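## Task

Scene 1: fix the brown sock held by left_arm onto an unused peg of the sock dryer so it dangles from it. Keep that gripper closed on the sock the whole way until a peg has it, or it drops. At the end the dryer must still hang from its rail and every sock already clipped there must stay clipped. Then open the gripper and withdraw. It only counts if the peg, not the robot, is holding the sock at the end.

## Robot and tools

Robot: two six-joint arms, left_arm and right_arm, each ending in a parallel gripper. The names are labels only; they do not refer to the left or right side of any picture. At the start each arm is already holding a sock that falls if its gripper opens.

Scene frame: a single frame shared by both arms, origin on the tabletop midway between them, +x pointing away over the table, +z up, and left_arm on the +y side. On each gripper, +z runs along the fingers and the fingers move apart along y. The reported end_effector_position sits between the pads, roughly 1 cm short of the tips, and may be off from reality, more so when the arm is stretched out.

execute_actions, argument actions: a list of actions run one after another; an empty list only fetches the current state and images. Each action is a table of 1 to 15 rows, one row per 1/30 s control step; if fewer than 15 rows are given, the final row is repeated to fill 15 steps. Every row is one flat list of 14 numbers covering both arms, even when only one moves: left_arm waist, shoulder, elbow, wrist pitch, wrist yaw, wrist roll, opening, then the same seven for right_arm. The six joint values are absolute target angles in radians in joint space (not a pose in the scene frame). The opening is an absolute setting from -1 (shut) to +1 (wide open, pads 0.094 m apart).

Sign convention: shoulder and wrist pitch run opposite to the URDF on both arms, so in your numbers the allowed ranges are: waist -2.618 to 3.054, shoulder -3.142 to 0.000, elbow 0.000 to 3.142, wrist pitch -1.571 to 1.571, wrist yaw -1.571 to 1.571, wrist roll -2.094 to 2.094. True ends may differ from these by up to 0.036 rad. A target more than 0.036 rad beyond a range end, and further out than the joint's last reported angle, gets the whole call rejected; a target past the real end is clipped there and the result then notes "joint sent to its limit" (absence of that note does not prove more travel is available).

Motion: joint speed is capped. Each step the target actually sent is kept near the measured angle (lead of 0.202 rad waist, 0.258 shoulder, 0.238 elbow, 0.573 wrist pitch, 0.522 wrist yaw and roll), and an arm's targets are scaled back if they would move its gripper more than 70 mm from where it is. Large moves therefore take several actions, and a move left unfinished may stall, so keep commanding the remainder. To keep a joint where it is, resend its value from the "Joint targets" line.

Gripping: grip_measured reports finger opening on the same -1..1 scale you command. To keep a sock held, command roughly 0.03 under grip_measured; smaller gaps squeeze less. Thin cloth under about 2 mm receives reduced force. Readings can be biased by around 1 mm per gripper. Keep the grip closed until the sock is clearly caught by a peg, then open and back away.

Result lines: the state line gives per arm end_effector_position (metres) and end_effector_quat_wxyz in the scene frame. Joint positions and Joint velocities list each arm's six joints in the order above (rad, rad/s) plus pad gap (m, m/s). Joint targets shows what the joints are currently being driven to. "joint command not followed" means a clearance check changed or blocked some joint targets; the rest of the row still ran. Step readings list joint angles at some steps, with HELD marking steps where an arm's part was held back. MOTOR HOT appears from 75 °C; at 90 °C that arm is halted for 10 s, and at 100 °C its motors and gripper go limp and it drops; these are reported as OVER-TEMPERATURE FAULT. Holding loads heats motors, so avoid long static loaded holds.

Images follow each result from cam_high, cam_low, cam_left_wrist, cam_right_wrist, each 504x504; the two wrist cameras are fisheye.

zoom_image: arguments camera (one of cam_high, cam_low, cam_left_wrist, cam_right_wrist) and region [x0, y0, x1, y1] in that camera's pixels with (0, 0) at the top left, no larger than 504 by 504. Returns a closer look at the most recent image; it moves nothing.

finished_scene: argument scene, the current scene's integer number. It ends that scene permanently once the robot has held the last command, reports success, and gives the next task if any. Call it only once the sock hangs from a peg on its own and the gripper is open and clear.

Avoid: dropping the sock, pulling the dryer off its rail or unclipping existing socks, knocking any rigid object off the table, letting the arms collide or push on each other, and jerky or forceful motion. Brief external tugs on held items or nudges to loose objects can occur.

Each tool is called after "Emit:" as name(argument=value, ...) on one line, values as JSON.

## Session

Emit:
execute_actions(actions=[])

Scene clock: 0.00 s.
left_arm: end_effector_position=(+0.3114, +0.3045, +0.3766) grip_measured=-0.964 end_effector_quat_wxyz=(+0.706, +0.124, +0.687, -0.117) | right_arm: end_effector_position=(+0.4071, -0.2769, +0.4089) grip_measured=+1.000 end_effector_quat_wxyz=(+0.707, -0.043, +0.704, +0.042)
Joint names: [waist, shoulder, elbow, wrist pitch, wrist yaw, wrist roll]
Joint positions: left_arm=[ 0.07  -0.835  0.819 -0.042  0.326  0.006  0.002] | right_arm=[-0.007 -1.037  1.045  0.004  0.004 -0.002  0.094]
Joint velocities: left_arm=[ 0.007 -0.017  0.012 -0.022 -0.095  0.007 -0.   ] | right_arm=[0.012 0.002 0.007 0.022 0.022 0.066 0.   ]
Joint targets: left_arm=[0.070 -0.828 0.833 -0.051 0.326 0.004] | right_arm=[-0.007 -1.029 1.055 0.003 0.004 -0.004]

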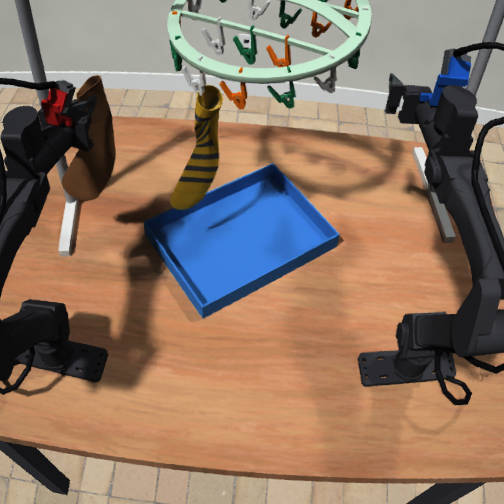

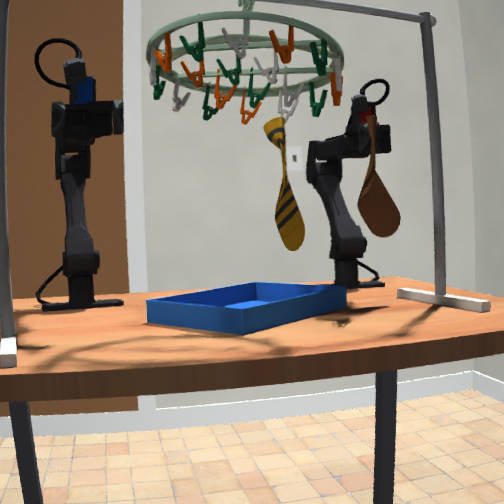

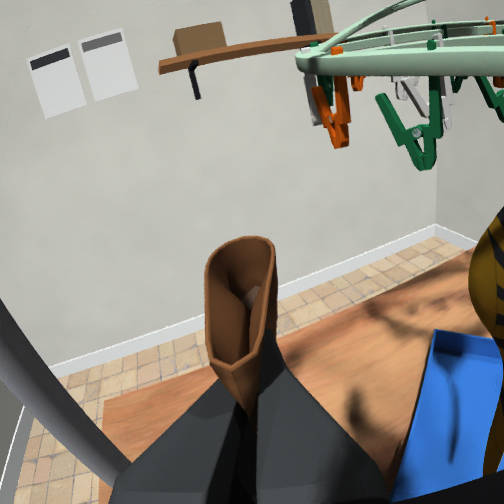

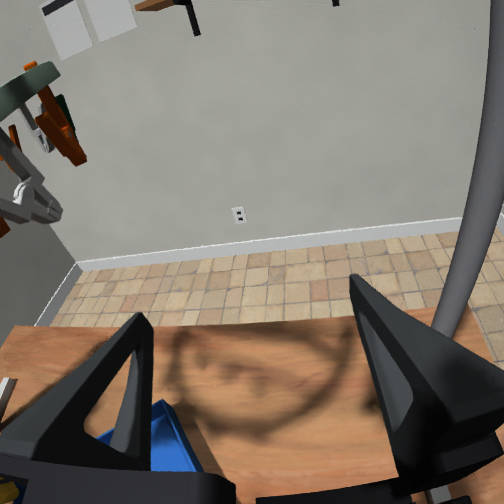

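Emit:
execute_actions(actions=[[[0.070,-0.828,0.833,-0.051,0.326,0.004,-1,-0.007,-1.029,1.055,0.003,0.004,-0.004,1]]])

Scene clock: 6.23 s.
left_arm: end_effector_position=(+0.3114, +0.3045, +0.3766) grip_measured=-0.964 end_effector_quat_wxyz=(+0.706, +0.124, +0.687, -0.117) | right_arm: end_effector_position=(+0.4071, -0.2769, +0.4089) grip_measured=+1.000 end_effector_quat_wxyz=(+0.707, -0.043, +0.704, +0.042)
Joint names: [waist, shoulder, elbow, wrist pitch, wrist yaw, wrist roll]
Joint positions: left_arm=[ 0.07  -0.835  0.819 -0.042  0.326  0.006  0.002] | right_arm=[-0.007 -1.037  1.045  0.004  0.004 -0.002  0.094]
Joint velocities: left_arm=[ 0.012 -0.012  0.002  0.051  0.022 -0.037 -0.001] | right_arm=[ 0.007 -0.017  0.017 -0.051  0.095  0.007  0.   ]
Joint targets: left_arm=[0.070 -0.828 0.833 -0.051 0.326 0.004] | right_arm=[-0.007 -1.029 1.055 0.003 0.004 -0.004]
Step readings (joint positions):
0: left_arm=[0.070 -0.835 0.819 -0.042 0.326 0.006] | right_arm=[-0.007 -1.037 1.045 0.004 0.004 -0.002]
1: left_arm=[0.070 -0.835 0.819 -0.042 0.326 0.006] | right_arm=[-0.007 -1.037 1.045 0.004 0.004 -0.002]
2: left_arm=[0.070 -0.835 0.819 -0.042 0.326 0.006] | right_arm=[-0.007 -1.037 1.045 0.004 0.004 -0.002]
4: left_arm=[0.070 -0.835 0.819 -0.042 0.326 0.006] | right_arm=[-0.007 -1.037 1.045 0.004 0.004 -0.002]
8: left_arm=[0.070 -0.835 0.819 -0.042 0.326 0.006] | right_arm=[-0.007 -1.037 1.045 0.004 0.004 -0.002]
15: Joint positions above

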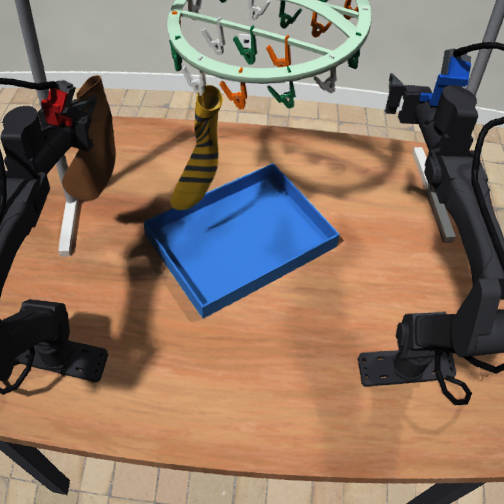

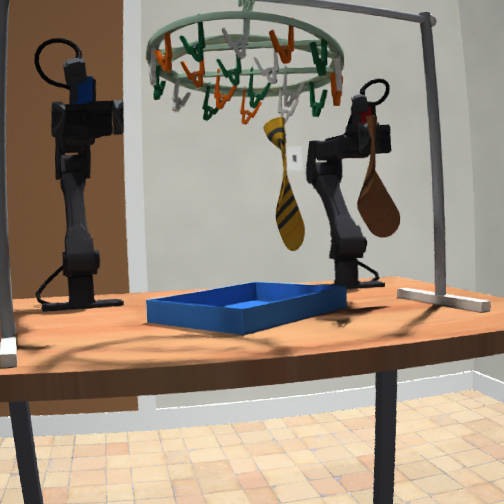

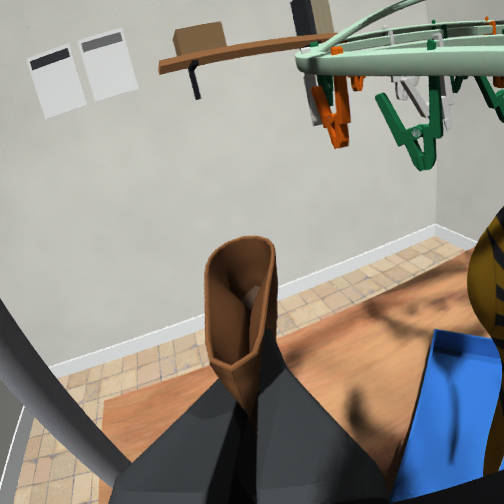

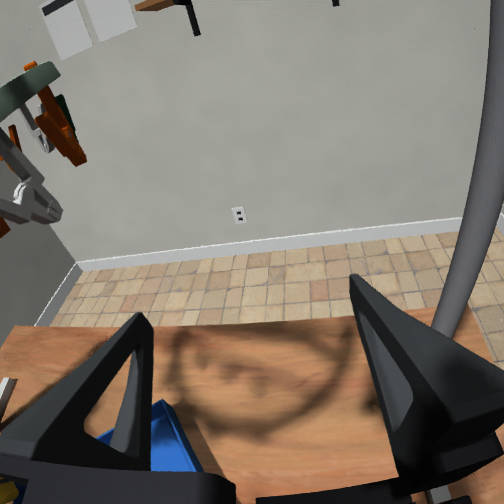

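Emit:
zoom_image(camera="cam_high", region=[150, 0, 390, 130])

Emit:
zoom_image(camera="cam_low", region=[130, 0, 410, 180])

Emit:
zoom_image(camera="cam_left_wrist", region=[280, 0, 504, 200])

Region (150, 0, 390, 130) of cam_high's 504x504 image, scaled by 2.100, with more detail than that image has; it fills the top 273 rows of this view, and the rest is white.

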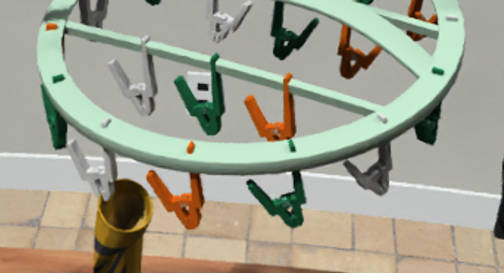

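Region (130, 0, 410, 180) of cam_low's 504x504 image, scaled by 1.800, with more detail than that image has; it fills the top 324 rows of this view, and the rest is white.

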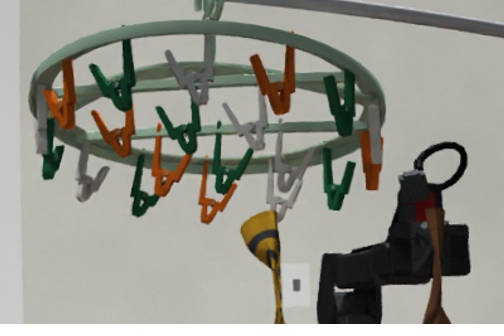

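Region (280, 0, 504, 200) of cam_left_wrist's 504x504 image, scaled by 2.250, with more detail than that image has; it fills the top 450 rows of this view, and the rest is white.

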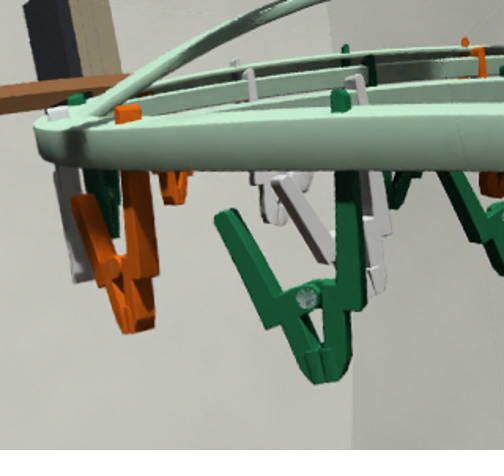

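Emit:
execute_actions(actions=[[[0.070,-0.828,0.833,-0.051,0.326,0.004,-1,0.02,-0.94,1.025,0.07,0.004,-0.004,1]],[[0.070,-0.828,0.833,-0.051,0.326,0.004,-1,0.12,-0.84,0.99,0.14,0.004,-0.004,1]],[[0.070,-0.828,0.833,-0.051,0.326,0.004,-1,0.25,-0.75,0.963,0.198,0.004,-0.004,1]],[[0.070,-0.828,0.833,-0.051,0.326,0.004,-1,0.35,-0.75,0.963,0.198,0.004,-0.004,1]]])

Scene clock: 128.23 s.
left_arm: end_effector_position=(+0.3114, +0.3045, +0.3766) grip_measured=-0.964 end_effector_quat_wxyz=(+0.706, +0.124, +0.687, -0.117) | right_arm: end_effector_position=(+0.3024, -0.1844, +0.4132) grip_measured=+1.000 end_effector_quat_wxyz=(+0.693, -0.164, +0.682, +0.166)
Joint names: [waist, shoulder, elbow, wrist pitch, wrist yaw, wrist roll]
Joint positions: left_arm=[ 0.07  -0.835  0.819 -0.042  0.326  0.006  0.002] | right_arm=[ 0.343 -0.76   0.965  0.188  0.003 -0.     0.094]
Joint velocities: left_arm=[ 0.002  0.002 -0.017 -0.022 -0.095 -0.007  0.001] | right_arm=[-0.007  0.022 -0.017  0.007  0.007 -0.007  0.   ]
Joint targets: left_arm=[0.070 -0.828 0.833 -0.051 0.326 0.004] | right_arm=[0.350 -0.750 0.963 0.198 0.004 -0.004]
Step readings (joint positions; steps 1 to 15: 1st action; 16 to 30: 2nd action; 31 to 45: 3rd action; 46 to 60: 4th action):
0: left_arm=[0.070 -0.835 0.819 -0.042 0.326 0.006] | right_arm=[-0.007 -1.037 1.045 0.004 0.004 -0.002]
1: left_arm=[0.070 -0.835 0.819 -0.042 0.326 0.006] | right_arm=[-0.004 -1.030 1.043 0.009 0.005 -0.002]
2: left_arm=[0.070 -0.835 0.819 -0.042 0.326 0.006] | right_arm=[0.000 -1.015 1.035 0.023 0.005 -0.002]
4: left_arm=[0.070 -0.835 0.819 -0.042 0.326 0.006] | right_arm=[0.010 -0.981 1.025 0.046 0.005 -0.002]
8: left_arm=[0.070 -0.835 0.819 -0.042 0.326 0.006] | right_arm=[0.012 -0.950 1.025 0.049 0.005 -0.002]
15: left_arm=[0.070 -0.835 0.819 -0.042 0.326 0.006] | right_arm=[0.012 -0.949 1.025 0.057 0.005 -0.002]
16: left_arm=[0.070 -0.835 0.819 -0.042 0.326 0.006] | right_arm=[0.026 -0.941 1.021 0.062 0.013 -0.002]
17: left_arm=[0.070 -0.835 0.819 -0.042 0.326 0.006] | right_arm=[0.055 -0.922 1.008 0.077 0.015 -0.002]
19: left_arm=[0.070 -0.835 0.819 -0.042 0.326 0.006] | right_arm=[0.104 -0.881 0.992 0.107 0.006 -0.002]
23: left_arm=[0.070 -0.835 0.819 -0.042 0.326 0.006] | right_arm=[0.115 -0.849 0.991 0.115 0.003 -0.002]
30: left_arm=[0.070 -0.835 0.819 -0.042 0.326 0.006] | right_arm=[0.115 -0.849 0.991 0.126 0.003 -0.002]
31: left_arm=[0.070 -0.835 0.819 -0.042 0.326 0.006] | right_arm=[0.133 -0.842 0.987 0.131 0.013 -0.001]
32: left_arm=[0.070 -0.835 0.819 -0.042 0.326 0.006] | right_arm=[0.173 -0.825 0.978 0.143 0.015 -0.001]
34: left_arm=[0.070 -0.835 0.819 -0.042 0.326 0.006] | right_arm=[0.232 -0.789 0.965 0.169 0.005 -0.001]
38: left_arm=[0.070 -0.835 0.819 -0.042 0.326 0.006] | right_arm=[0.245 -0.761 0.965 0.176 0.002 -0.001]
45: left_arm=[0.070 -0.835 0.819 -0.042 0.326 0.006] | right_arm=[0.245 -0.760 0.965 0.185 0.002 -0.001]
46: left_arm=[0.070 -0.835 0.819 -0.042 0.326 0.006] | right_arm=[0.259 -0.760 0.965 0.186 0.010 -0.000]
47: left_arm=[0.070 -0.835 0.819 -0.042 0.326 0.006] | right_arm=[0.290 -0.760 0.965 0.186 0.011 -0.000]
49: left_arm=[0.070 -0.835 0.819 -0.042 0.326 0.006] | right_arm=[0.334 -0.760 0.965 0.187 0.005 -0.000]
53: left_arm=[0.070 -0.835 0.819 -0.042 0.326 0.006] | right_arm=[0.343 -0.760 0.965 0.187 0.003 -0.000]
60: Joint positions above

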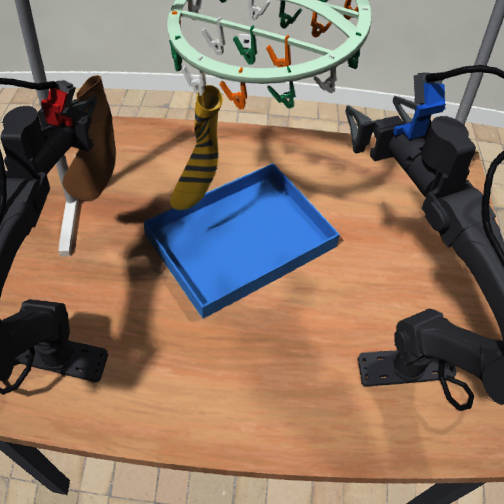

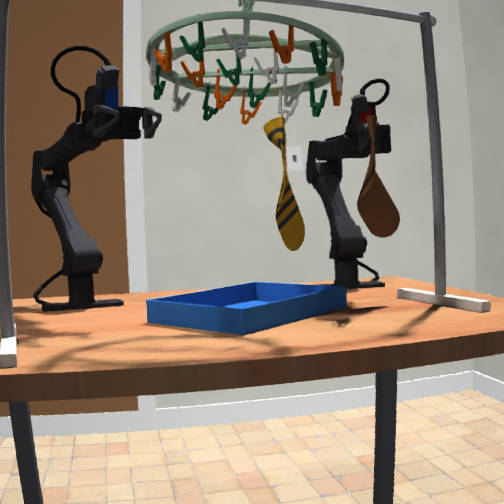

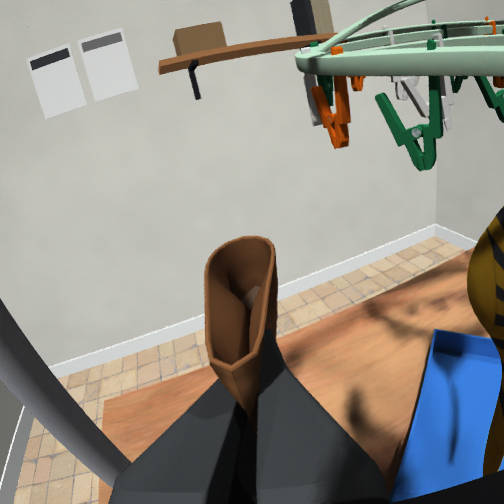

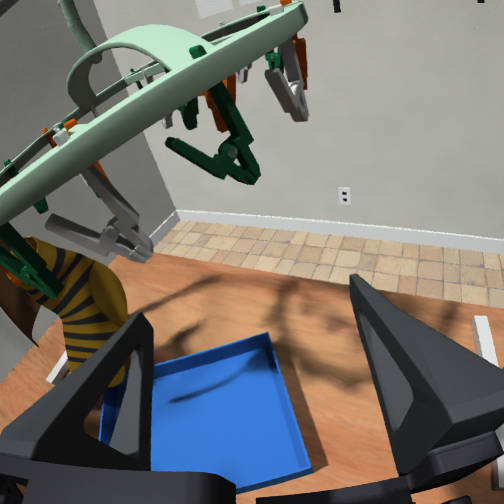

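Emit:
execute_actions(actions=[[[0.070,-0.828,0.833,-0.051,0.326,0.004,-1,0.35,-0.745,1.01,0.25,0.004,-0.004,0.8],[0.070,-0.828,0.833,-0.051,0.326,0.004,-1,0.35,-0.745,1.01,0.25,0.004,-0.004,0.8],[0.070,-0.828,0.833,-0.051,0.326,0.004,-1,0.35,-0.745,1.01,0.25,0.004,-0.004,0.8],[0.070,-0.828,0.833,-0.051,0.326,0.004,-1,0.36,-0.74,1.06,0.30,0.004,-0.004,0.6],[0.070,-0.828,0.833,-0.051,0.326,0.004,-1,0.36,-0.74,1.06,0.30,0.004,-0.004,0.6],[0.070,-0.828,0.833,-0.051,0.326,0.004,-1,0.36,-0.74,1.06,0.30,0.004,-0.004,0.6],[0.070,-0.828,0.833,-0.051,0.326,0.004,-1,0.38,-0.735,1.11,0.36,0.004,-0.004,0.45],[0.070,-0.828,0.833,-0.051,0.326,0.004,-1,0.38,-0.735,1.11,0.36,0.004,-0.004,0.45],[0.070,-0.828,0.833,-0.051,0.326,0.004,-1,0.38,-0.735,1.11,0.36,0.004,-0.004,0.45],[0.070,-0.828,0.833,-0.051,0.326,0.004,-1,0.41,-0.733,1.16,0.42,0.004,-0.004,0.3]],[[0.070,-0.828,0.833,-0.051,0.326,0.004,-1,0.45,-0.733,1.16,0.42,0.004,-0.004,0.3],[0.070,-0.828,0.833,-0.051,0.326,0.004,-1,0.45,-0.733,1.16,0.42,0.004,-0.004,0.3],[0.070,-0.828,0.833,-0.051,0.326,0.004,-1,0.48,-0.733,1.16,0.42,0.004,-0.004,0.3],[0.070,-0.828,0.833,-0.051,0.326,0.004,-1,0.48,-0.733,1.16,0.42,0.004,-0.004,0.3],[0.070,-0.828,0.833,-0.051,0.326,0.004,-1,0.52,-0.733,1.16,0.42,0.004,-0.004,0.3]]])

Scene clock: 249.23 s.
left_arm: end_effector_position=(+0.3114, +0.3045, +0.3766) grip_measured=-0.964 end_effector_quat_wxyz=(+0.706, +0.124, +0.687, -0.117) | right_arm: end_effector_position=(+0.2528, -0.1583, +0.4460) grip_measured=+0.303 end_effector_quat_wxyz=(+0.669, -0.222, +0.674, +0.220)
Joint names: [waist, shoulder, elbow, wrist pitch, wrist yaw, wrist roll]
Joint positions: left_arm=[ 0.07  -0.835  0.819 -0.042  0.326  0.006  0.002] | right_arm=[ 0.512 -0.744  1.144  0.408  0.006 -0.     0.061]
Joint velocities: left_arm=[ 0.002 -0.007  0.002 -0.022 -0.051  0.007  0.   ] | right_arm=[-0.007  0.007  0.012  0.007 -0.11  -0.051  0.001]
Joint targets: left_arm=[0.070 -0.828 0.833 -0.051 0.326 0.004] | right_arm=[0.520 -0.733 1.160 0.420 0.004 -0.004]
Step readings (joint positions; steps 1 to 15: 1st action; 16 to 30: 2nd action):
0: left_arm=[0.070 -0.835 0.819 -0.042 0.326 0.006] | right_arm=[0.343 -0.760 0.965 0.188 0.003 -0.000]
1: left_arm=[0.070 -0.835 0.819 -0.042 0.326 0.006] | right_arm=[0.343 -0.760 0.968 0.195 0.003 -0.000]
2: left_arm=[0.070 -0.835 0.819 -0.042 0.326 0.006] | right_arm=[0.343 -0.760 0.973 0.207 0.003 -0.000]
4: left_arm=[0.070 -0.835 0.819 -0.042 0.326 0.006] | right_arm=[0.345 -0.760 0.990 0.230 0.003 -0.000]
8: left_arm=[0.070 -0.835 0.819 -0.042 0.326 0.006] | right_arm=[0.361 -0.759 1.056 0.293 0.004 -0.000]
15: left_arm=[0.070 -0.835 0.819 -0.042 0.326 0.006] | right_arm=[0.401 -0.746 1.143 0.367 0.005 -0.000]
16: left_arm=[0.070 -0.835 0.819 -0.042 0.326 0.006] | right_arm=[0.408 -0.744 1.144 0.372 0.008 -0.000]
17: left_arm=[0.070 -0.835 0.819 -0.042 0.326 0.006] | right_arm=[0.421 -0.744 1.144 0.378 0.008 -0.000]
19: left_arm=[0.070 -0.835 0.819 -0.042 0.326 0.006] | right_arm=[0.453 -0.744 1.144 0.391 0.008 -0.000]
23: left_arm=[0.070 -0.835 0.819 -0.042 0.326 0.006] | right_arm=[0.509 -0.744 1.144 0.403 0.006 -0.000]
30: Joint positions above

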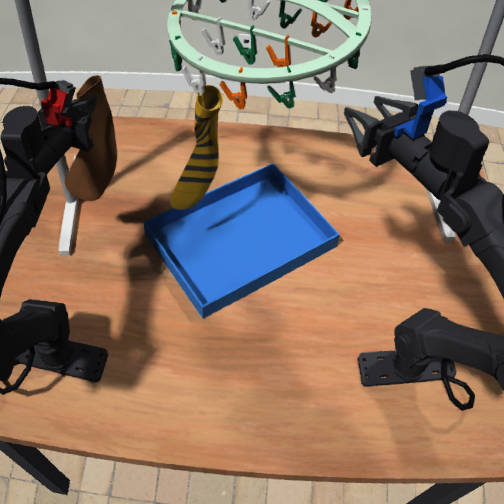

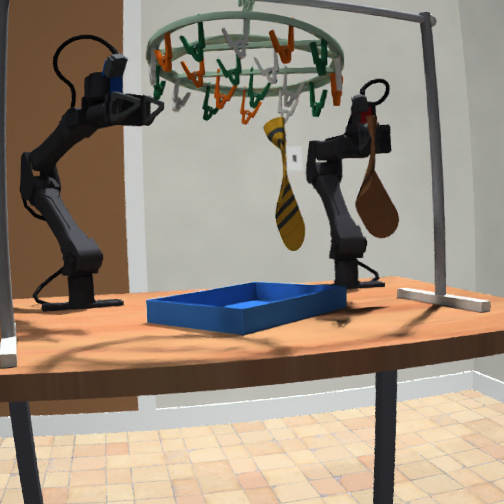

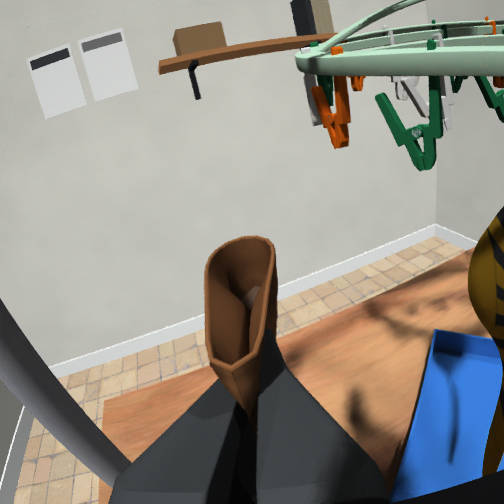

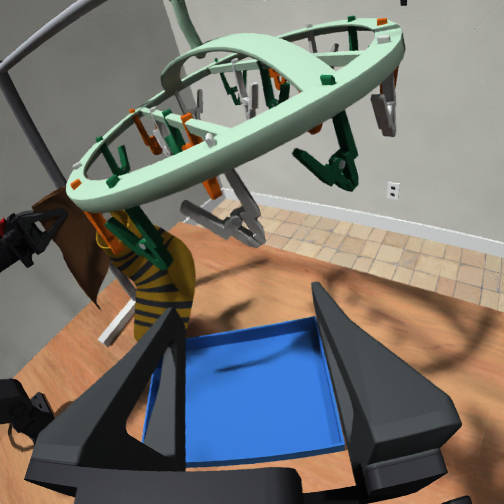

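Emit:
zoom_image(camera="cam_right_wrist", region=[140, 110, 380, 330])

Region (140, 110, 380, 330) of cam_right_wrist's 504x504 image, scaled by 2.100, with more detail than that image has; it fills the top 462 rows of this view, and the rest is white.

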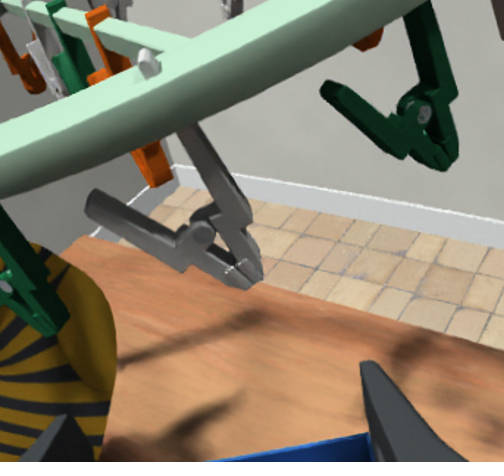

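Emit:
execute_actions(actions=[[[0.06,-0.816,0.829,-0.042,0.318,0.004,-1,0.522,-0.739,1.162,0.416,0.004,0.001,0.3],[0.045,-0.804,0.824,-0.033,0.310,0.004,-1,0.524,-0.745,1.165,0.411,0.004,0.006,0.3],[0.025,-0.792,0.820,-0.024,0.302,0.004,-1,0.525,-0.751,1.167,0.407,0.004,0.011,0.3],[0.0,-0.780,0.815,-0.015,0.293,0.004,-1,0.527,-0.757,1.169,0.403,0.004,0.016,0.3],[-0.024,-0.768,0.811,-0.006,0.285,0.004,-1,0.529,-0.763,1.172,0.398,0.004,0.021,0.3],[-0.048,-0.757,0.807,0.003,0.277,0.004,-1,0.531,-0.769,1.174,0.394,0.004,0.026,0.3],[-0.072,-0.745,0.802,0.012,0.269,0.004,-1,0.533,-0.775,1.177,0.390,0.004,0.031,0.3],[-0.096,-0.733,0.798,0.021,0.261,0.004,-1,0.534,-0.782,1.179,0.385,0.004,0.036,0.3],[-0.12,-0.721,0.793,0.030,0.253,0.004,-1,0.536,-0.788,1.181,0.381,0.004,0.041,0.3],[-0.144,-0.709,0.789,0.039,0.245,0.004,-1,0.538,-0.794,1.184,0.377,0.004,0.046,0.3],[-0.168,-0.697,0.785,0.048,0.236,0.004,-1,0.540,-0.800,1.186,0.372,0.004,0.051,0.3],[-0.192,-0.685,0.780,0.057,0.228,0.004,-1,0.542,-0.806,1.188,0.368,0.004,0.056,0.3],[-0.216,-0.673,0.776,0.066,0.220,0.004,-1,0.543,-0.812,1.191,0.364,0.004,0.061,0.3],[-0.24,-0.661,0.771,0.075,0.212,0.004,-1,0.545,-0.818,1.193,0.359,0.004,0.066,0.3],[-0.264,-0.650,0.767,0.084,0.204,0.004,-1,0.547,-0.824,1.196,0.355,0.004,0.071,0.3]],[[-0.288,-0.638,0.763,0.093,0.196,0.004,-1,0.549,-0.830,1.198,0.351,0.004,0.076,0.3],[-0.312,-0.626,0.758,0.102,0.187,0.004,-1,0.551,-0.836,1.200,0.346,0.004,0.081,0.3],[-0.336,-0.614,0.754,0.111,0.179,0.004,-1,0.552,-0.842,1.203,0.342,0.004,0.086,0.3],[-0.36,-0.602,0.749,0.120,0.171,0.004,-1,0.554,-0.848,1.205,0.338,0.004,0.091,0.3],[-0.384,-0.590,0.745,0.130,0.163,0.004,-1,0.556,-0.854,1.207,0.333,0.004,0.096,0.3],[-0.408,-0.590,0.745,0.130,0.155,0.004,-1,0.558,-0.860,1.210,0.329,0.004,0.101,0.3],[-0.432,-0.590,0.745,0.130,0.147,0.004,-1,0.560,-0.867,1.212,0.325,0.004,0.106,0.3],[-0.456,-0.590,0.745,0.130,0.139,0.004,-1,0.561,-0.873,1.215,0.320,0.004,0.111,0.3],[-0.48,-0.590,0.745,0.130,0.130,0.004,-1,0.563,-0.879,1.217,0.316,0.004,0.116,0.3],[-0.504,-0.590,0.745,0.130,0.122,0.004,-1,0.565,-0.885,1.219,0.312,0.004,0.121,0.3],[-0.528,-0.590,0.745,0.130,0.114,0.004,-1,0.567,-0.891,1.222,0.307,0.004,0.126,0.3],[-0.552,-0.590,0.745,0.130,0.106,0.004,-1,0.569,-0.897,1.224,0.303,0.004,0.131,0.3],[-0.576,-0.590,0.745,0.130,0.098,0.004,-1,0.570,-0.903,1.226,0.299,0.004,0.136,0.3],[-0.6,-0.590,0.745,0.130,0.090,0.004,-1,0.572,-0.909,1.229,0.294,0.004,0.141,0.3],[-0.624,-0.590,0.745,0.130,0.082,0.004,-1,0.574,-0.915,1.231,0.290,0.004,0.146,0.3]],[[-0.648,-0.590,0.745,0.130,0.073,0.004,-1,0.574,-0.915,1.231,0.290,0.004,0.146,0.3],[-0.672,-0.590,0.745,0.130,0.065,0.004,-1,0.574,-0.915,1.231,0.290,0.004,0.146,0.3],[-0.696,-0.590,0.745,0.130,0.057,0.004,-1,0.574,-0.915,1.231,0.290,0.004,0.146,0.3],[-0.72,-0.590,0.745,0.130,0.049,0.004,-1,0.574,-0.915,1.231,0.290,0.004,0.146,0.3],[-0.744,-0.590,0.745,0.130,0.041,0.004,-1,0.574,-0.915,1.231,0.290,0.004,0.146,0.3],[-0.768,-0.590,0.745,0.130,0.033,0.004,-1,0.574,-0.915,1.231,0.290,0.004,0.146,0.3],[-0.79,-0.590,0.745,0.130,0.024,0.004,-1,0.574,-0.915,1.231,0.290,0.004,0.146,0.3],[-0.81,-0.590,0.745,0.130,0.016,0.004,-1,0.574,-0.915,1.231,0.290,0.004,0.146,0.3],[-0.828,-0.590,0.745,0.130,0.008,0.004,-1,0.574,-0.915,1.231,0.290,0.004,0.146,0.3],[-0.843,-0.590,0.745,0.130,0.0,0.004,-1,0.574,-0.915,1.231,0.290,0.004,0.146,0.3]]])

Scene clock: 370.73 s.
left_arm: end_effector_position=(+0.1559, +0.1360, +0.3680) grip_measured=-0.964 end_effector_quat_wxyz=(+0.635, +0.321, +0.625, -0.321) | right_arm: end_effector_position=(+0.2797, -0.1164, +0.4537) grip_measured=+0.303 end_effector_quat_wxyz=(+0.644, -0.192, +0.684, +0.285)
Joint names: [waist, shoulder, elbow, wrist pitch, wrist yaw, wrist roll]
Joint positions: left_arm=[-0.833 -0.615  0.757  0.13   0.024  0.006  0.002] | right_arm=[ 0.565 -0.911  1.206  0.304  0.006  0.143  0.061]
Joint velocities: left_arm=[ 0.007  0.012 -0.022 -0.007 -0.095 -0.007 -0.001] | right_arm=[-0.012 -0.002  0.002  0.081  0.051  0.007  0.   ]
Joint targets: left_arm=[-0.843 -0.590 0.745 0.130 0.000 0.004] | right_arm=[0.574 -0.915 1.231 0.290 0.004 0.146]
Step readings (joint positions; steps 1 to 15: 1st action; 16 to 30: 2nd action; 31 to 45: 3rd action):
0: left_arm=[0.070 -0.835 0.819 -0.042 0.326 0.006] | right_arm=[0.512 -0.744 1.144 0.410 0.006 -0.000]
1: left_arm=[0.070 -0.835 0.819 -0.042 0.326 0.006] | right_arm=[0.512 -0.744 1.144 0.410 0.006 -0.000]
2: left_arm=[0.068 -0.835 0.819 -0.041 0.324 0.006] | right_arm=[0.512 -0.744 1.144 0.410 0.006 -0.000]
4: left_arm=[0.047 -0.831 0.819 -0.033 0.314 0.006] | right_arm=[0.515 -0.744 1.144 0.410 0.006 0.003]
8: left_arm=[-0.045 -0.790 0.818 -0.005 0.293 0.006] | right_arm=[0.523 -0.757 1.153 0.406 0.006 0.016]
15: left_arm=[-0.214 -0.696 0.789 0.043 0.246 0.006] | right_arm=[0.535 -0.806 1.168 0.385 0.006 0.048]
16: left_arm=[-0.238 -0.685 0.784 0.051 0.239 0.006] | right_arm=[0.537 -0.812 1.170 0.381 0.006 0.052]
17: left_arm=[-0.262 -0.674 0.779 0.061 0.231 0.006] | right_arm=[0.539 -0.818 1.172 0.378 0.006 0.057]
19: left_arm=[-0.310 -0.651 0.769 0.080 0.215 0.006] | right_arm=[0.542 -0.830 1.177 0.370 0.006 0.067]
23: left_arm=[-0.405 -0.617 0.757 0.112 0.183 0.006] | right_arm=[0.550 -0.854 1.187 0.353 0.006 0.087]
30: left_arm=[-0.573 -0.615 0.757 0.127 0.126 0.006] | right_arm=[0.562 -0.896 1.203 0.322 0.006 0.122]
31: left_arm=[-0.597 -0.615 0.757 0.127 0.117 0.006] | right_arm=[0.564 -0.902 1.205 0.318 0.006 0.126]
32: left_arm=[-0.621 -0.615 0.757 0.128 0.109 0.006] | right_arm=[0.565 -0.906 1.206 0.314 0.006 0.130]
34: left_arm=[-0.669 -0.615 0.757 0.129 0.092 0.006] | right_arm=[0.565 -0.910 1.206 0.311 0.006 0.135]
38: left_arm=[-0.764 -0.615 0.757 0.130 0.060 0.006] | right_arm=[0.565 -0.911 1.206 0.307 0.006 0.140]
45: Joint positions above

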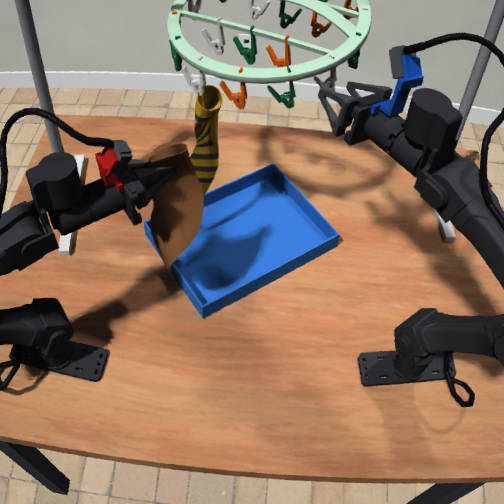

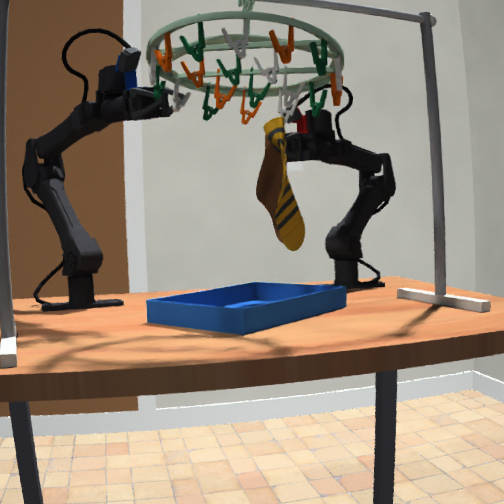

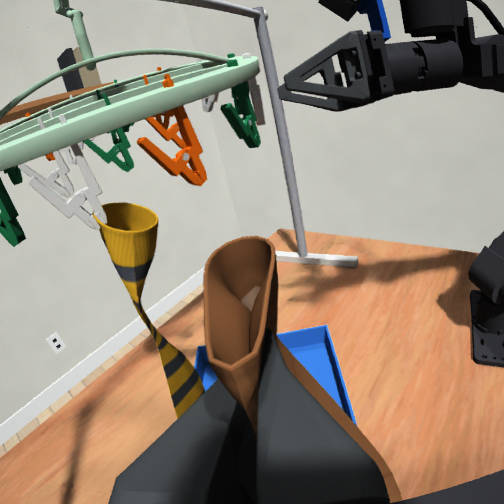

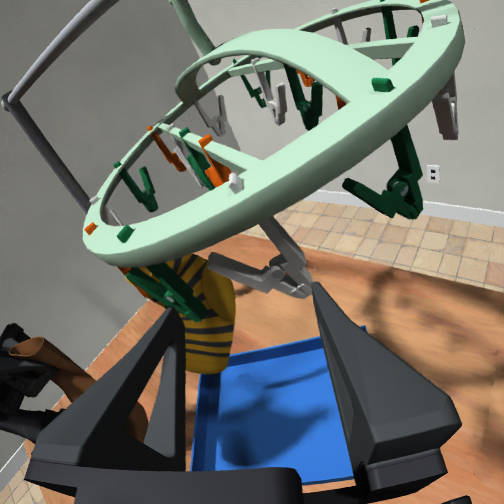

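Emit:
execute_actions(actions=[[[-0.843,-0.590,0.745,0.130,0.0,0.004,-1,0.574,-0.915,1.234,0.288,0.004,0.116,0.3],[-0.843,-0.590,0.745,0.130,0.0,0.004,-1,0.574,-0.918,1.237,0.286,0.004,0.086,0.3],[-0.843,-0.590,0.745,0.130,0.0,0.004,-1,0.574,-0.922,1.240,0.284,0.004,0.056,0.3],[-0.843,-0.590,0.745,0.130,0.0,0.004,-1,0.574,-0.927,1.243,0.281,0.004,0.026,0.3],[-0.843,-0.590,0.745,0.130,0.0,0.004,-1,0.574,-0.933,1.246,0.277,0.004,-0.004,0.3],[-0.843,-0.590,0.745,0.130,0.0,0.004,-1,0.574,-0.940,1.248,0.273,0.004,-0.034,0.3],[-0.843,-0.590,0.745,0.130,0.0,0.004,-1,0.574,-0.947,1.250,0.268,0.004,-0.064,0.3],[-0.843,-0.590,0.745,0.130,0.0,0.004,-1,0.574,-0.954,1.252,0.263,0.004,-0.094,0.3],[-0.843,-0.590,0.745,0.130,0.0,0.004,-1,0.574,-0.961,1.255,0.259,0.004,-0.124,0.3],[-0.843,-0.590,0.745,0.130,0.0,0.004,-1,0.574,-0.968,1.257,0.254,0.004,-0.154,0.3],[-0.843,-0.590,0.745,0.130,0.0,0.004,-1,0.574,-0.975,1.259,0.250,0.004,-0.16,0.3],[-0.843,-0.590,0.745,0.130,0.0,0.004,-1,0.574,-0.982,1.261,0.245,0.004,-0.16,0.3],[-0.843,-0.590,0.745,0.130,0.0,0.004,-1,0.574,-0.990,1.264,0.241,0.004,-0.16,0.3],[-0.843,-0.590,0.745,0.130,0.0,0.004,-1,0.574,-0.997,1.266,0.236,0.004,-0.16,0.3],[-0.843,-0.590,0.745,0.130,0.0,0.004,-1,0.574,-1.004,1.268,0.232,0.004,-0.16,0.3]]])

Emit:
execute_actions(actions=[])

Scene clock: 381.67 s.
left_arm: end_effector_position=(+0.1580, +0.1376, +0.3680) grip_measured=-0.964 end_effector_quat_wxyz=(+0.637, +0.316, +0.628, -0.316) | right_arm: end_effector_position=(+0.2951, -0.1036, +0.4582) grip_measured=+0.303 end_effector_quat_wxyz=(+0.677, -0.277, +0.651, +0.200)
Joint names: [waist, shoulder, elbow, wrist pitch, wrist yaw, wrist roll]
Joint positions: left_arm=[-0.833 -0.615  0.757  0.13   0.009  0.006  0.002] | right_arm=[ 0.565 -0.983  1.241  0.261  0.006 -0.114  0.061]
Joint velocities: left_arm=[ 0.002 -0.007 -0.002 -0.022  0.037 -0.022  0.001] | right_arm=[-0.002 -0.247  0.066 -0.11  -0.037 -0.388  0.001]
Joint targets: left_arm=[-0.843 -0.590 0.745 0.130 -0.000 0.004] | right_arm=[0.574 -1.004 1.268 0.232 0.004 -0.160]
Step readings (joint positions):
0: left_arm=[-0.833 -0.615 0.757 0.130 0.009 0.006] | right_arm=[0.565 -0.911 1.206 0.304 0.006 0.144]
1: left_arm=[-0.833 -0.615 0.757 0.130 0.009 0.006] | right_arm=[0.565 -0.911 1.206 0.303 0.006 0.141]
2: left_arm=[-0.833 -0.615 0.757 0.130 0.009 0.006] | right_arm=[0.565 -0.911 1.206 0.303 0.006 0.134]
4: left_arm=[-0.833 -0.615 0.757 0.130 0.009 0.006] | right_arm=[0.565 -0.913 1.211 0.303 0.006 0.106]
8: left_arm=[-0.833 -0.615 0.757 0.130 0.009 0.006] | right_arm=[0.565 -0.929 1.227 0.289 0.006 0.019]
15: Joint positions above

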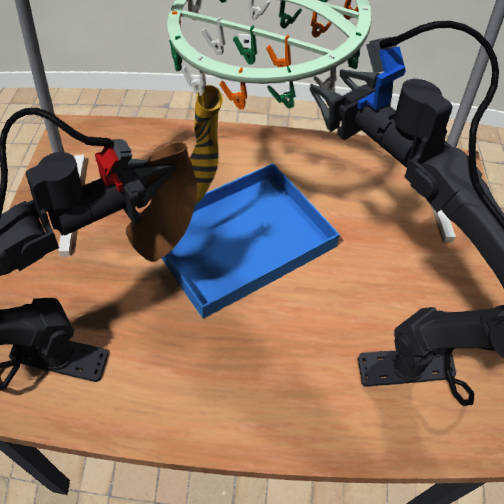

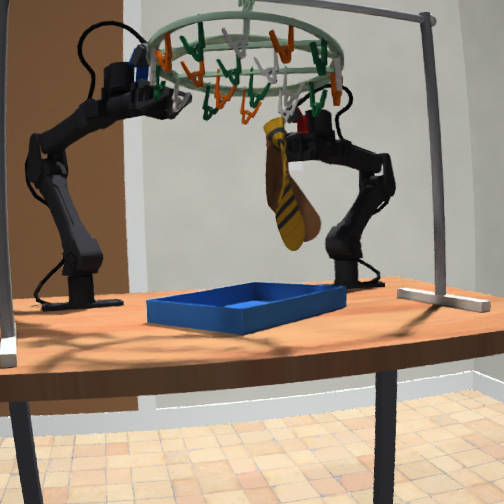

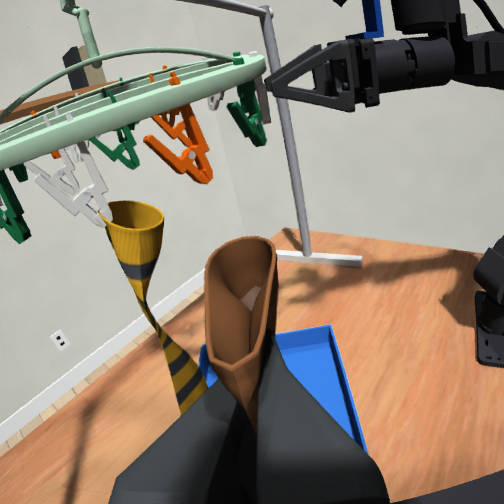

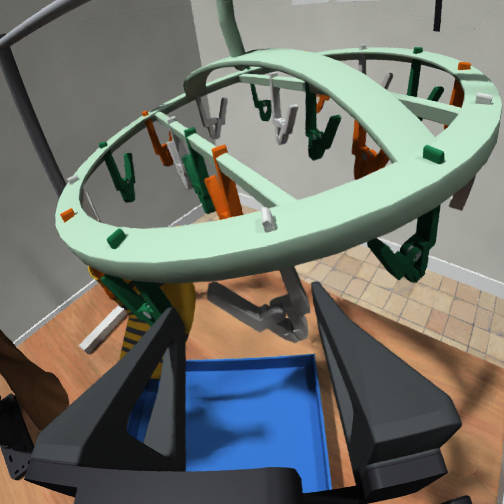

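Scene clock: 381.67 s.
left_arm: end_effector_position=(+0.1580, +0.1376, +0.3680) grip_measured=-0.964 end_effector_quat_wxyz=(+0.637, +0.316, +0.628, -0.316) | right_arm: end_effector_position=(+0.2951, -0.1036, +0.4582) grip_measured=+0.303 end_effector_quat_wxyz=(+0.677, -0.277, +0.651, +0.200)
Joint names: [waist, shoulder, elbow, wrist pitch, wrist yaw, wrist roll]
Joint positions: left_arm=[-0.833 -0.615  0.757  0.13   0.009  0.006  0.002] | right_arm=[ 0.565 -0.983  1.241  0.261  0.006 -0.114  0.061]
Joint velocities: left_arm=[ 0.002 -0.007 -0.002 -0.022  0.037 -0.022  0.001] | right_arm=[-0.002 -0.247  0.066 -0.11  -0.037 -0.388  0.001]
Joint targets: left_arm=[-0.843 -0.590 0.745 0.130 -0.000 0.004] | right_arm=[0.574 -1.004 1.268 0.232 0.004 -0.160]

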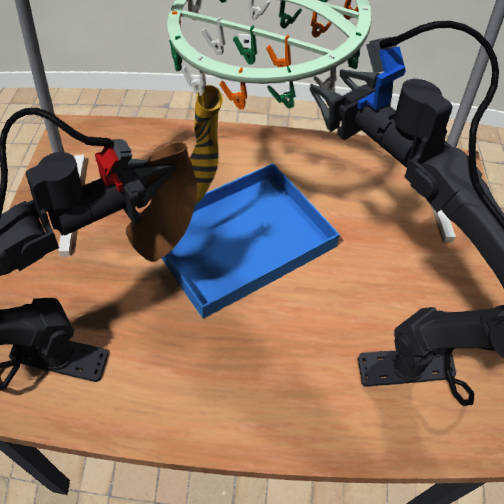

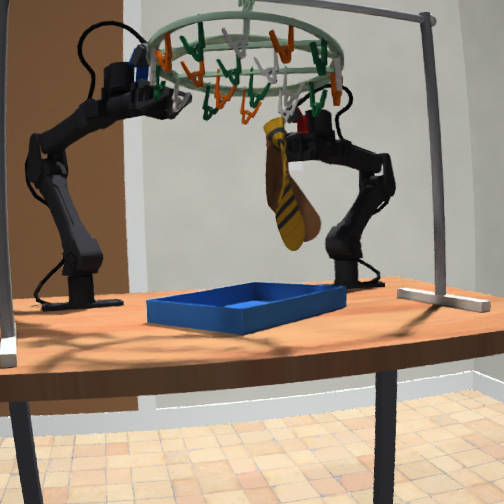

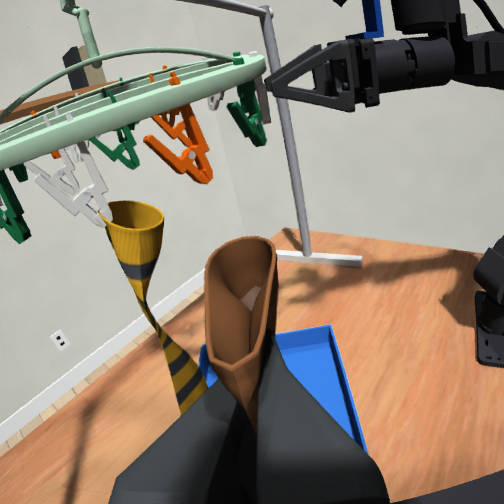

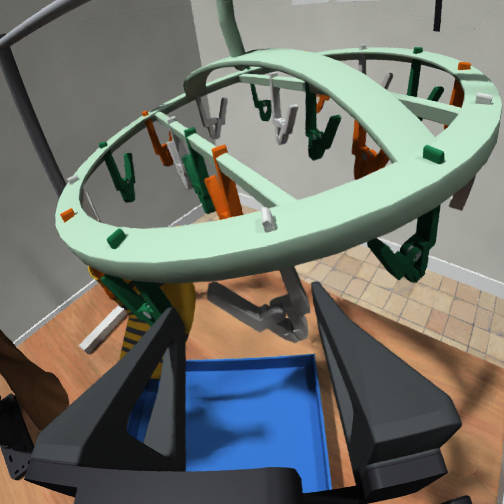

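Emit:
zoom_image(camera="cam_left_wrist", region=[200, 30, 380, 160])

Emit:
zoom_image(camera="cam_low", region=[100, 40, 240, 140])

Region (200, 30, 380, 160) of cam_left_wrist's 504x504 image, scaled by 2.800, with more detail than that image has.

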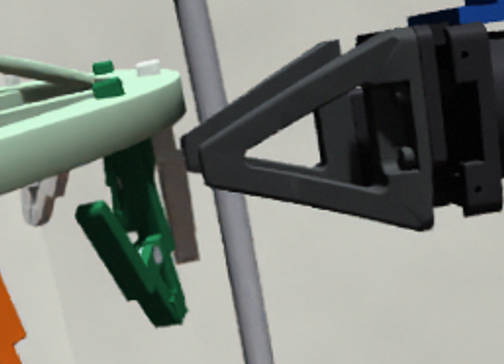

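Region (100, 40, 240, 140) of cam_low's 504x504 image, scaled by 3.600, with more detail than that image has; it fills the top 360 rows of this view, and the rest is white.

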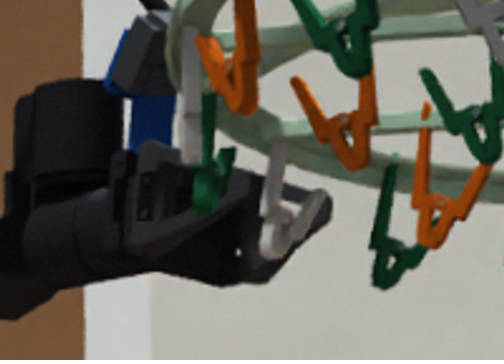

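Emit:
execute_actions(actions=[[[-0.843,-0.590,0.745,0.130,0.0,0.004,-1,0.570,-0.995,1.240,0.215,0.004,-0.16,0.3],[-0.843,-0.590,0.745,0.130,0.0,0.004,-1,0.566,-0.990,1.225,0.198,0.004,-0.16,0.3],[-0.843,-0.590,0.745,0.130,0.0,0.004,-1,0.562,-0.985,1.211,0.180,0.004,-0.16,0.3],[-0.843,-0.590,0.745,0.130,0.0,0.004,-1,0.558,-0.980,1.197,0.162,0.004,-0.16,0.3],[-0.843,-0.590,0.745,0.130,0.0,0.004,-1,0.555,-0.975,1.183,0.144,0.004,-0.16,0.3],[-0.843,-0.590,0.745,0.130,0.0,0.004,-1,0.552,-0.970,1.169,0.126,0.004,-0.16,0.3],[-0.843,-0.590,0.745,0.130,0.0,0.004,-1,0.550,-0.965,1.155,0.108,0.004,-0.16,0.3],[-0.843,-0.590,0.745,0.130,0.0,0.004,-1,0.548,-0.960,1.141,0.090,0.004,-0.16,0.3],[-0.843,-0.590,0.745,0.130,0.0,0.004,-1,0.548,-0.955,1.127,0.072,0.004,-0.16,0.3],[-0.843,-0.590,0.745,0.130,0.0,0.004,-1,0.548,-0.950,1.113,0.054,0.004,-0.16,0.3],[-0.843,-0.590,0.745,0.130,0.0,0.004,-1,0.548,-0.945,1.100,0.036,0.004,-0.16,0.3],[-0.843,-0.590,0.745,0.130,0.0,0.004,-1,0.548,-0.945,1.087,0.020,0.004,-0.16,0.3]]])

Scene clock: 392.63 s.
left_arm: end_effector_position=(+0.1580, +0.1376, +0.3680) grip_measured=-0.964 end_effector_quat_wxyz=(+0.637, +0.316, +0.628, -0.316) | right_arm: end_effector_position=(+0.3058, -0.0989, +0.4373) grip_measured=+0.303 end_effector_quat_wxyz=(+0.698, -0.280, +0.631, +0.188)
Joint names: [waist, shoulder, elbow, wrist pitch, wrist yaw, wrist roll]
Joint positions: left_arm=[-0.833 -0.615  0.757  0.13   0.009  0.006  0.002] | right_arm=[ 0.556 -0.97   1.092  0.075  0.006 -0.154  0.061]
Joint velocities: left_arm=[-0.007  0.002 -0.002 -0.095 -0.051 -0.022 -0.   ] | right_arm=[ 0.012  0.007 -0.066 -0.212 -0.051  0.007 -0.001]
Joint targets: left_arm=[-0.843 -0.590 0.745 0.130 0.000 0.004] | right_arm=[0.548 -0.945 1.087 0.020 0.004 -0.160]
Step readings (joint positions):
0: left_arm=[-0.833 -0.615 0.757 0.130 0.009 0.006] | right_arm=[0.565 -1.004 1.243 0.246 0.006 -0.154]
1: left_arm=[-0.833 -0.615 0.757 0.130 0.009 0.006] | right_arm=[0.565 -1.004 1.243 0.244 0.006 -0.154]
2: left_arm=[-0.833 -0.615 0.757 0.130 0.009 0.006] | right_arm=[0.565 -1.004 1.241 0.239 0.006 -0.154]
4: left_arm=[-0.833 -0.615 0.757 0.130 0.009 0.006] | right_arm=[0.565 -1.002 1.227 0.215 0.006 -0.154]
8: left_arm=[-0.833 -0.615 0.757 0.130 0.009 0.006] | right_arm=[0.561 -0.990 1.172 0.162 0.006 -0.154]
15: Joint positions above

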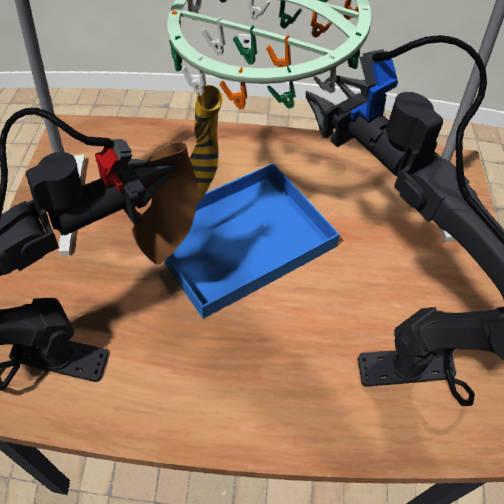

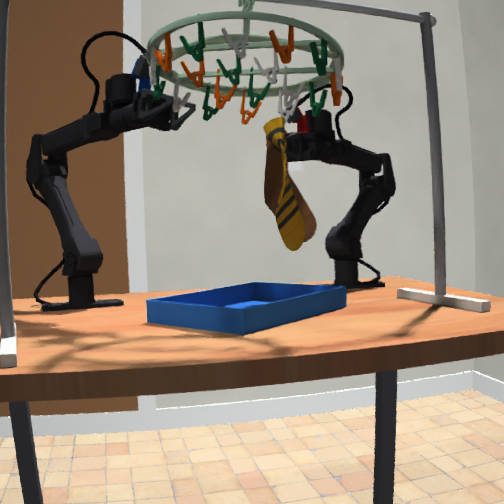

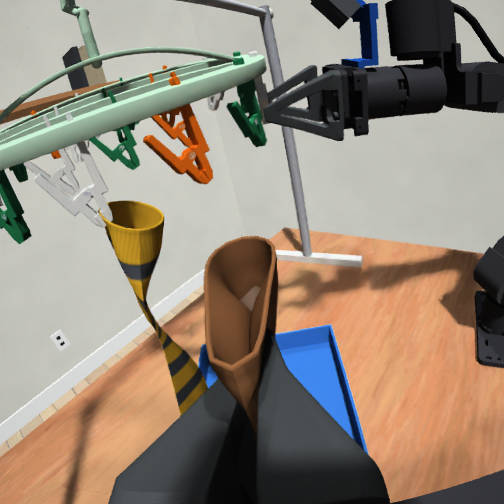

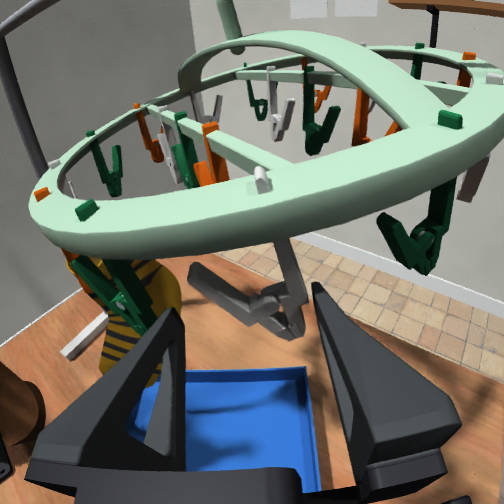

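Emit:
execute_actions(actions=[[[-0.843,-0.590,0.745,0.130,0.0,0.004,-1,0.548,-0.970,1.112,0.016,0.004,-0.16,0.3],[-0.843,-0.590,0.745,0.130,0.0,0.004,-1,0.548,-0.976,1.116,0.012,0.004,-0.16,0.3],[-0.843,-0.590,0.745,0.130,0.0,0.004,-1,0.548,-0.982,1.119,0.008,0.004,-0.16,0.3],[-0.843,-0.590,0.745,0.130,0.0,0.004,-1,0.548,-0.988,1.122,0.004,0.004,-0.16,0.3],[-0.843,-0.590,0.745,0.130,0.0,0.004,-1,0.548,-0.994,1.125,0.0,0.004,-0.16,0.3],[-0.843,-0.590,0.745,0.130,0.0,0.004,-1,0.548,-1.000,1.128,-0.004,0.004,-0.16,0.3],[-0.843,-0.590,0.745,0.130,0.0,0.004,-1,0.548,-1.006,1.131,-0.008,0.004,-0.16,0.3],[-0.843,-0.590,0.745,0.130,0.0,0.004,-1,0.548,-1.012,1.134,-0.012,0.004,-0.16,0.3],[-0.843,-0.590,0.745,0.130,0.0,0.004,-1,0.548,-1.018,1.137,-0.016,0.004,-0.16,0.3],[-0.843,-0.590,0.745,0.130,0.0,0.004,-1,0.548,-1.024,1.140,-0.020,0.004,-0.16,0.3],[-0.843,-0.590,0.745,0.130,0.0,0.004,-1,0.548,-1.030,1.142,-0.024,0.004,-0.16,0.3],[-0.843,-0.590,0.745,0.130,0.0,0.004,-1,0.548,-1.035,1.144,-0.027,0.004,-0.16,0.3],[-0.843,-0.590,0.745,0.130,0.0,0.004,-1,0.548,-1.040,1.146,-0.030,0.004,-0.16,0.3]]])

Scene clock: 412.00 s.
left_arm: end_effector_position=(+0.1580, +0.1376, +0.3680) grip_measured=-0.964 end_effector_quat_wxyz=(+0.637, +0.316, +0.628, -0.316) | right_arm: end_effector_position=(+0.3182, -0.0887, +0.4505) grip_measured=+0.303 end_effector_quat_wxyz=(+0.715, -0.272, +0.614, +0.193)
Joint names: [waist, shoulder, elbow, wrist pitch, wrist yaw, wrist roll]
Joint positions: left_arm=[-0.833 -0.615  0.757  0.13   0.009  0.006  0.002] | right_arm=[ 0.556 -1.033  1.121 -0.009  0.006 -0.154  0.061]
Joint velocities: left_arm=[-0.012 -0.002 -0.007  0.037 -0.037  0.037 -0.   ] | right_arm=[-0.007 -0.11   0.002 -0.11  -0.022  0.051  0.001]
Joint targets: left_arm=[-0.843 -0.590 0.745 0.130 -0.000 0.004] | right_arm=[0.548 -1.040 1.146 -0.030 0.004 -0.160]
Step readings (joint positions):
0: left_arm=[-0.833 -0.615 0.757 0.130 0.009 0.006] | right_arm=[0.556 -0.970 1.090 0.033 0.006 -0.154]
1: left_arm=[-0.833 -0.615 0.757 0.130 0.009 0.006] | right_arm=[0.556 -0.970 1.090 0.033 0.006 -0.154]
2: left_arm=[-0.833 -0.615 0.757 0.130 0.009 0.006] | right_arm=[0.556 -0.970 1.090 0.032 0.006 -0.154]
4: left_arm=[-0.833 -0.615 0.757 0.130 0.009 0.006] | right_arm=[0.556 -0.971 1.091 0.029 0.006 -0.154]
8: left_arm=[-0.833 -0.615 0.757 0.130 0.009 0.006] | right_arm=[0.556 -0.991 1.106 0.015 0.006 -0.154]
15: Joint positions above

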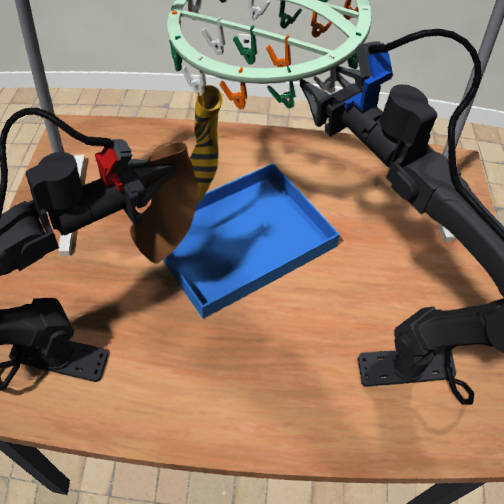

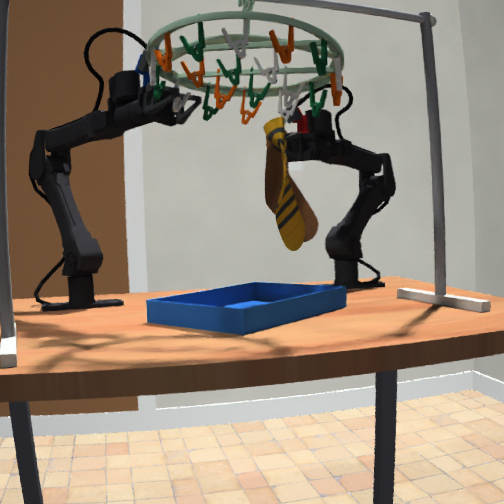

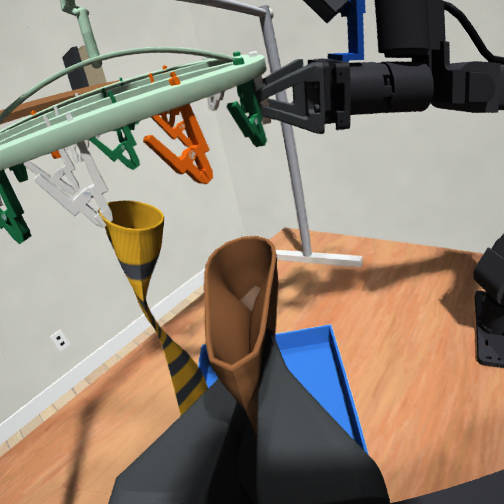

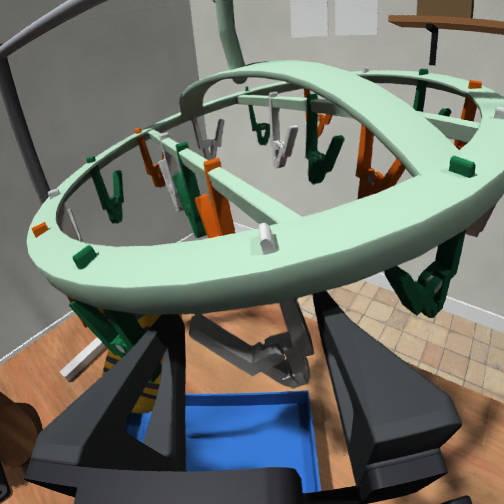

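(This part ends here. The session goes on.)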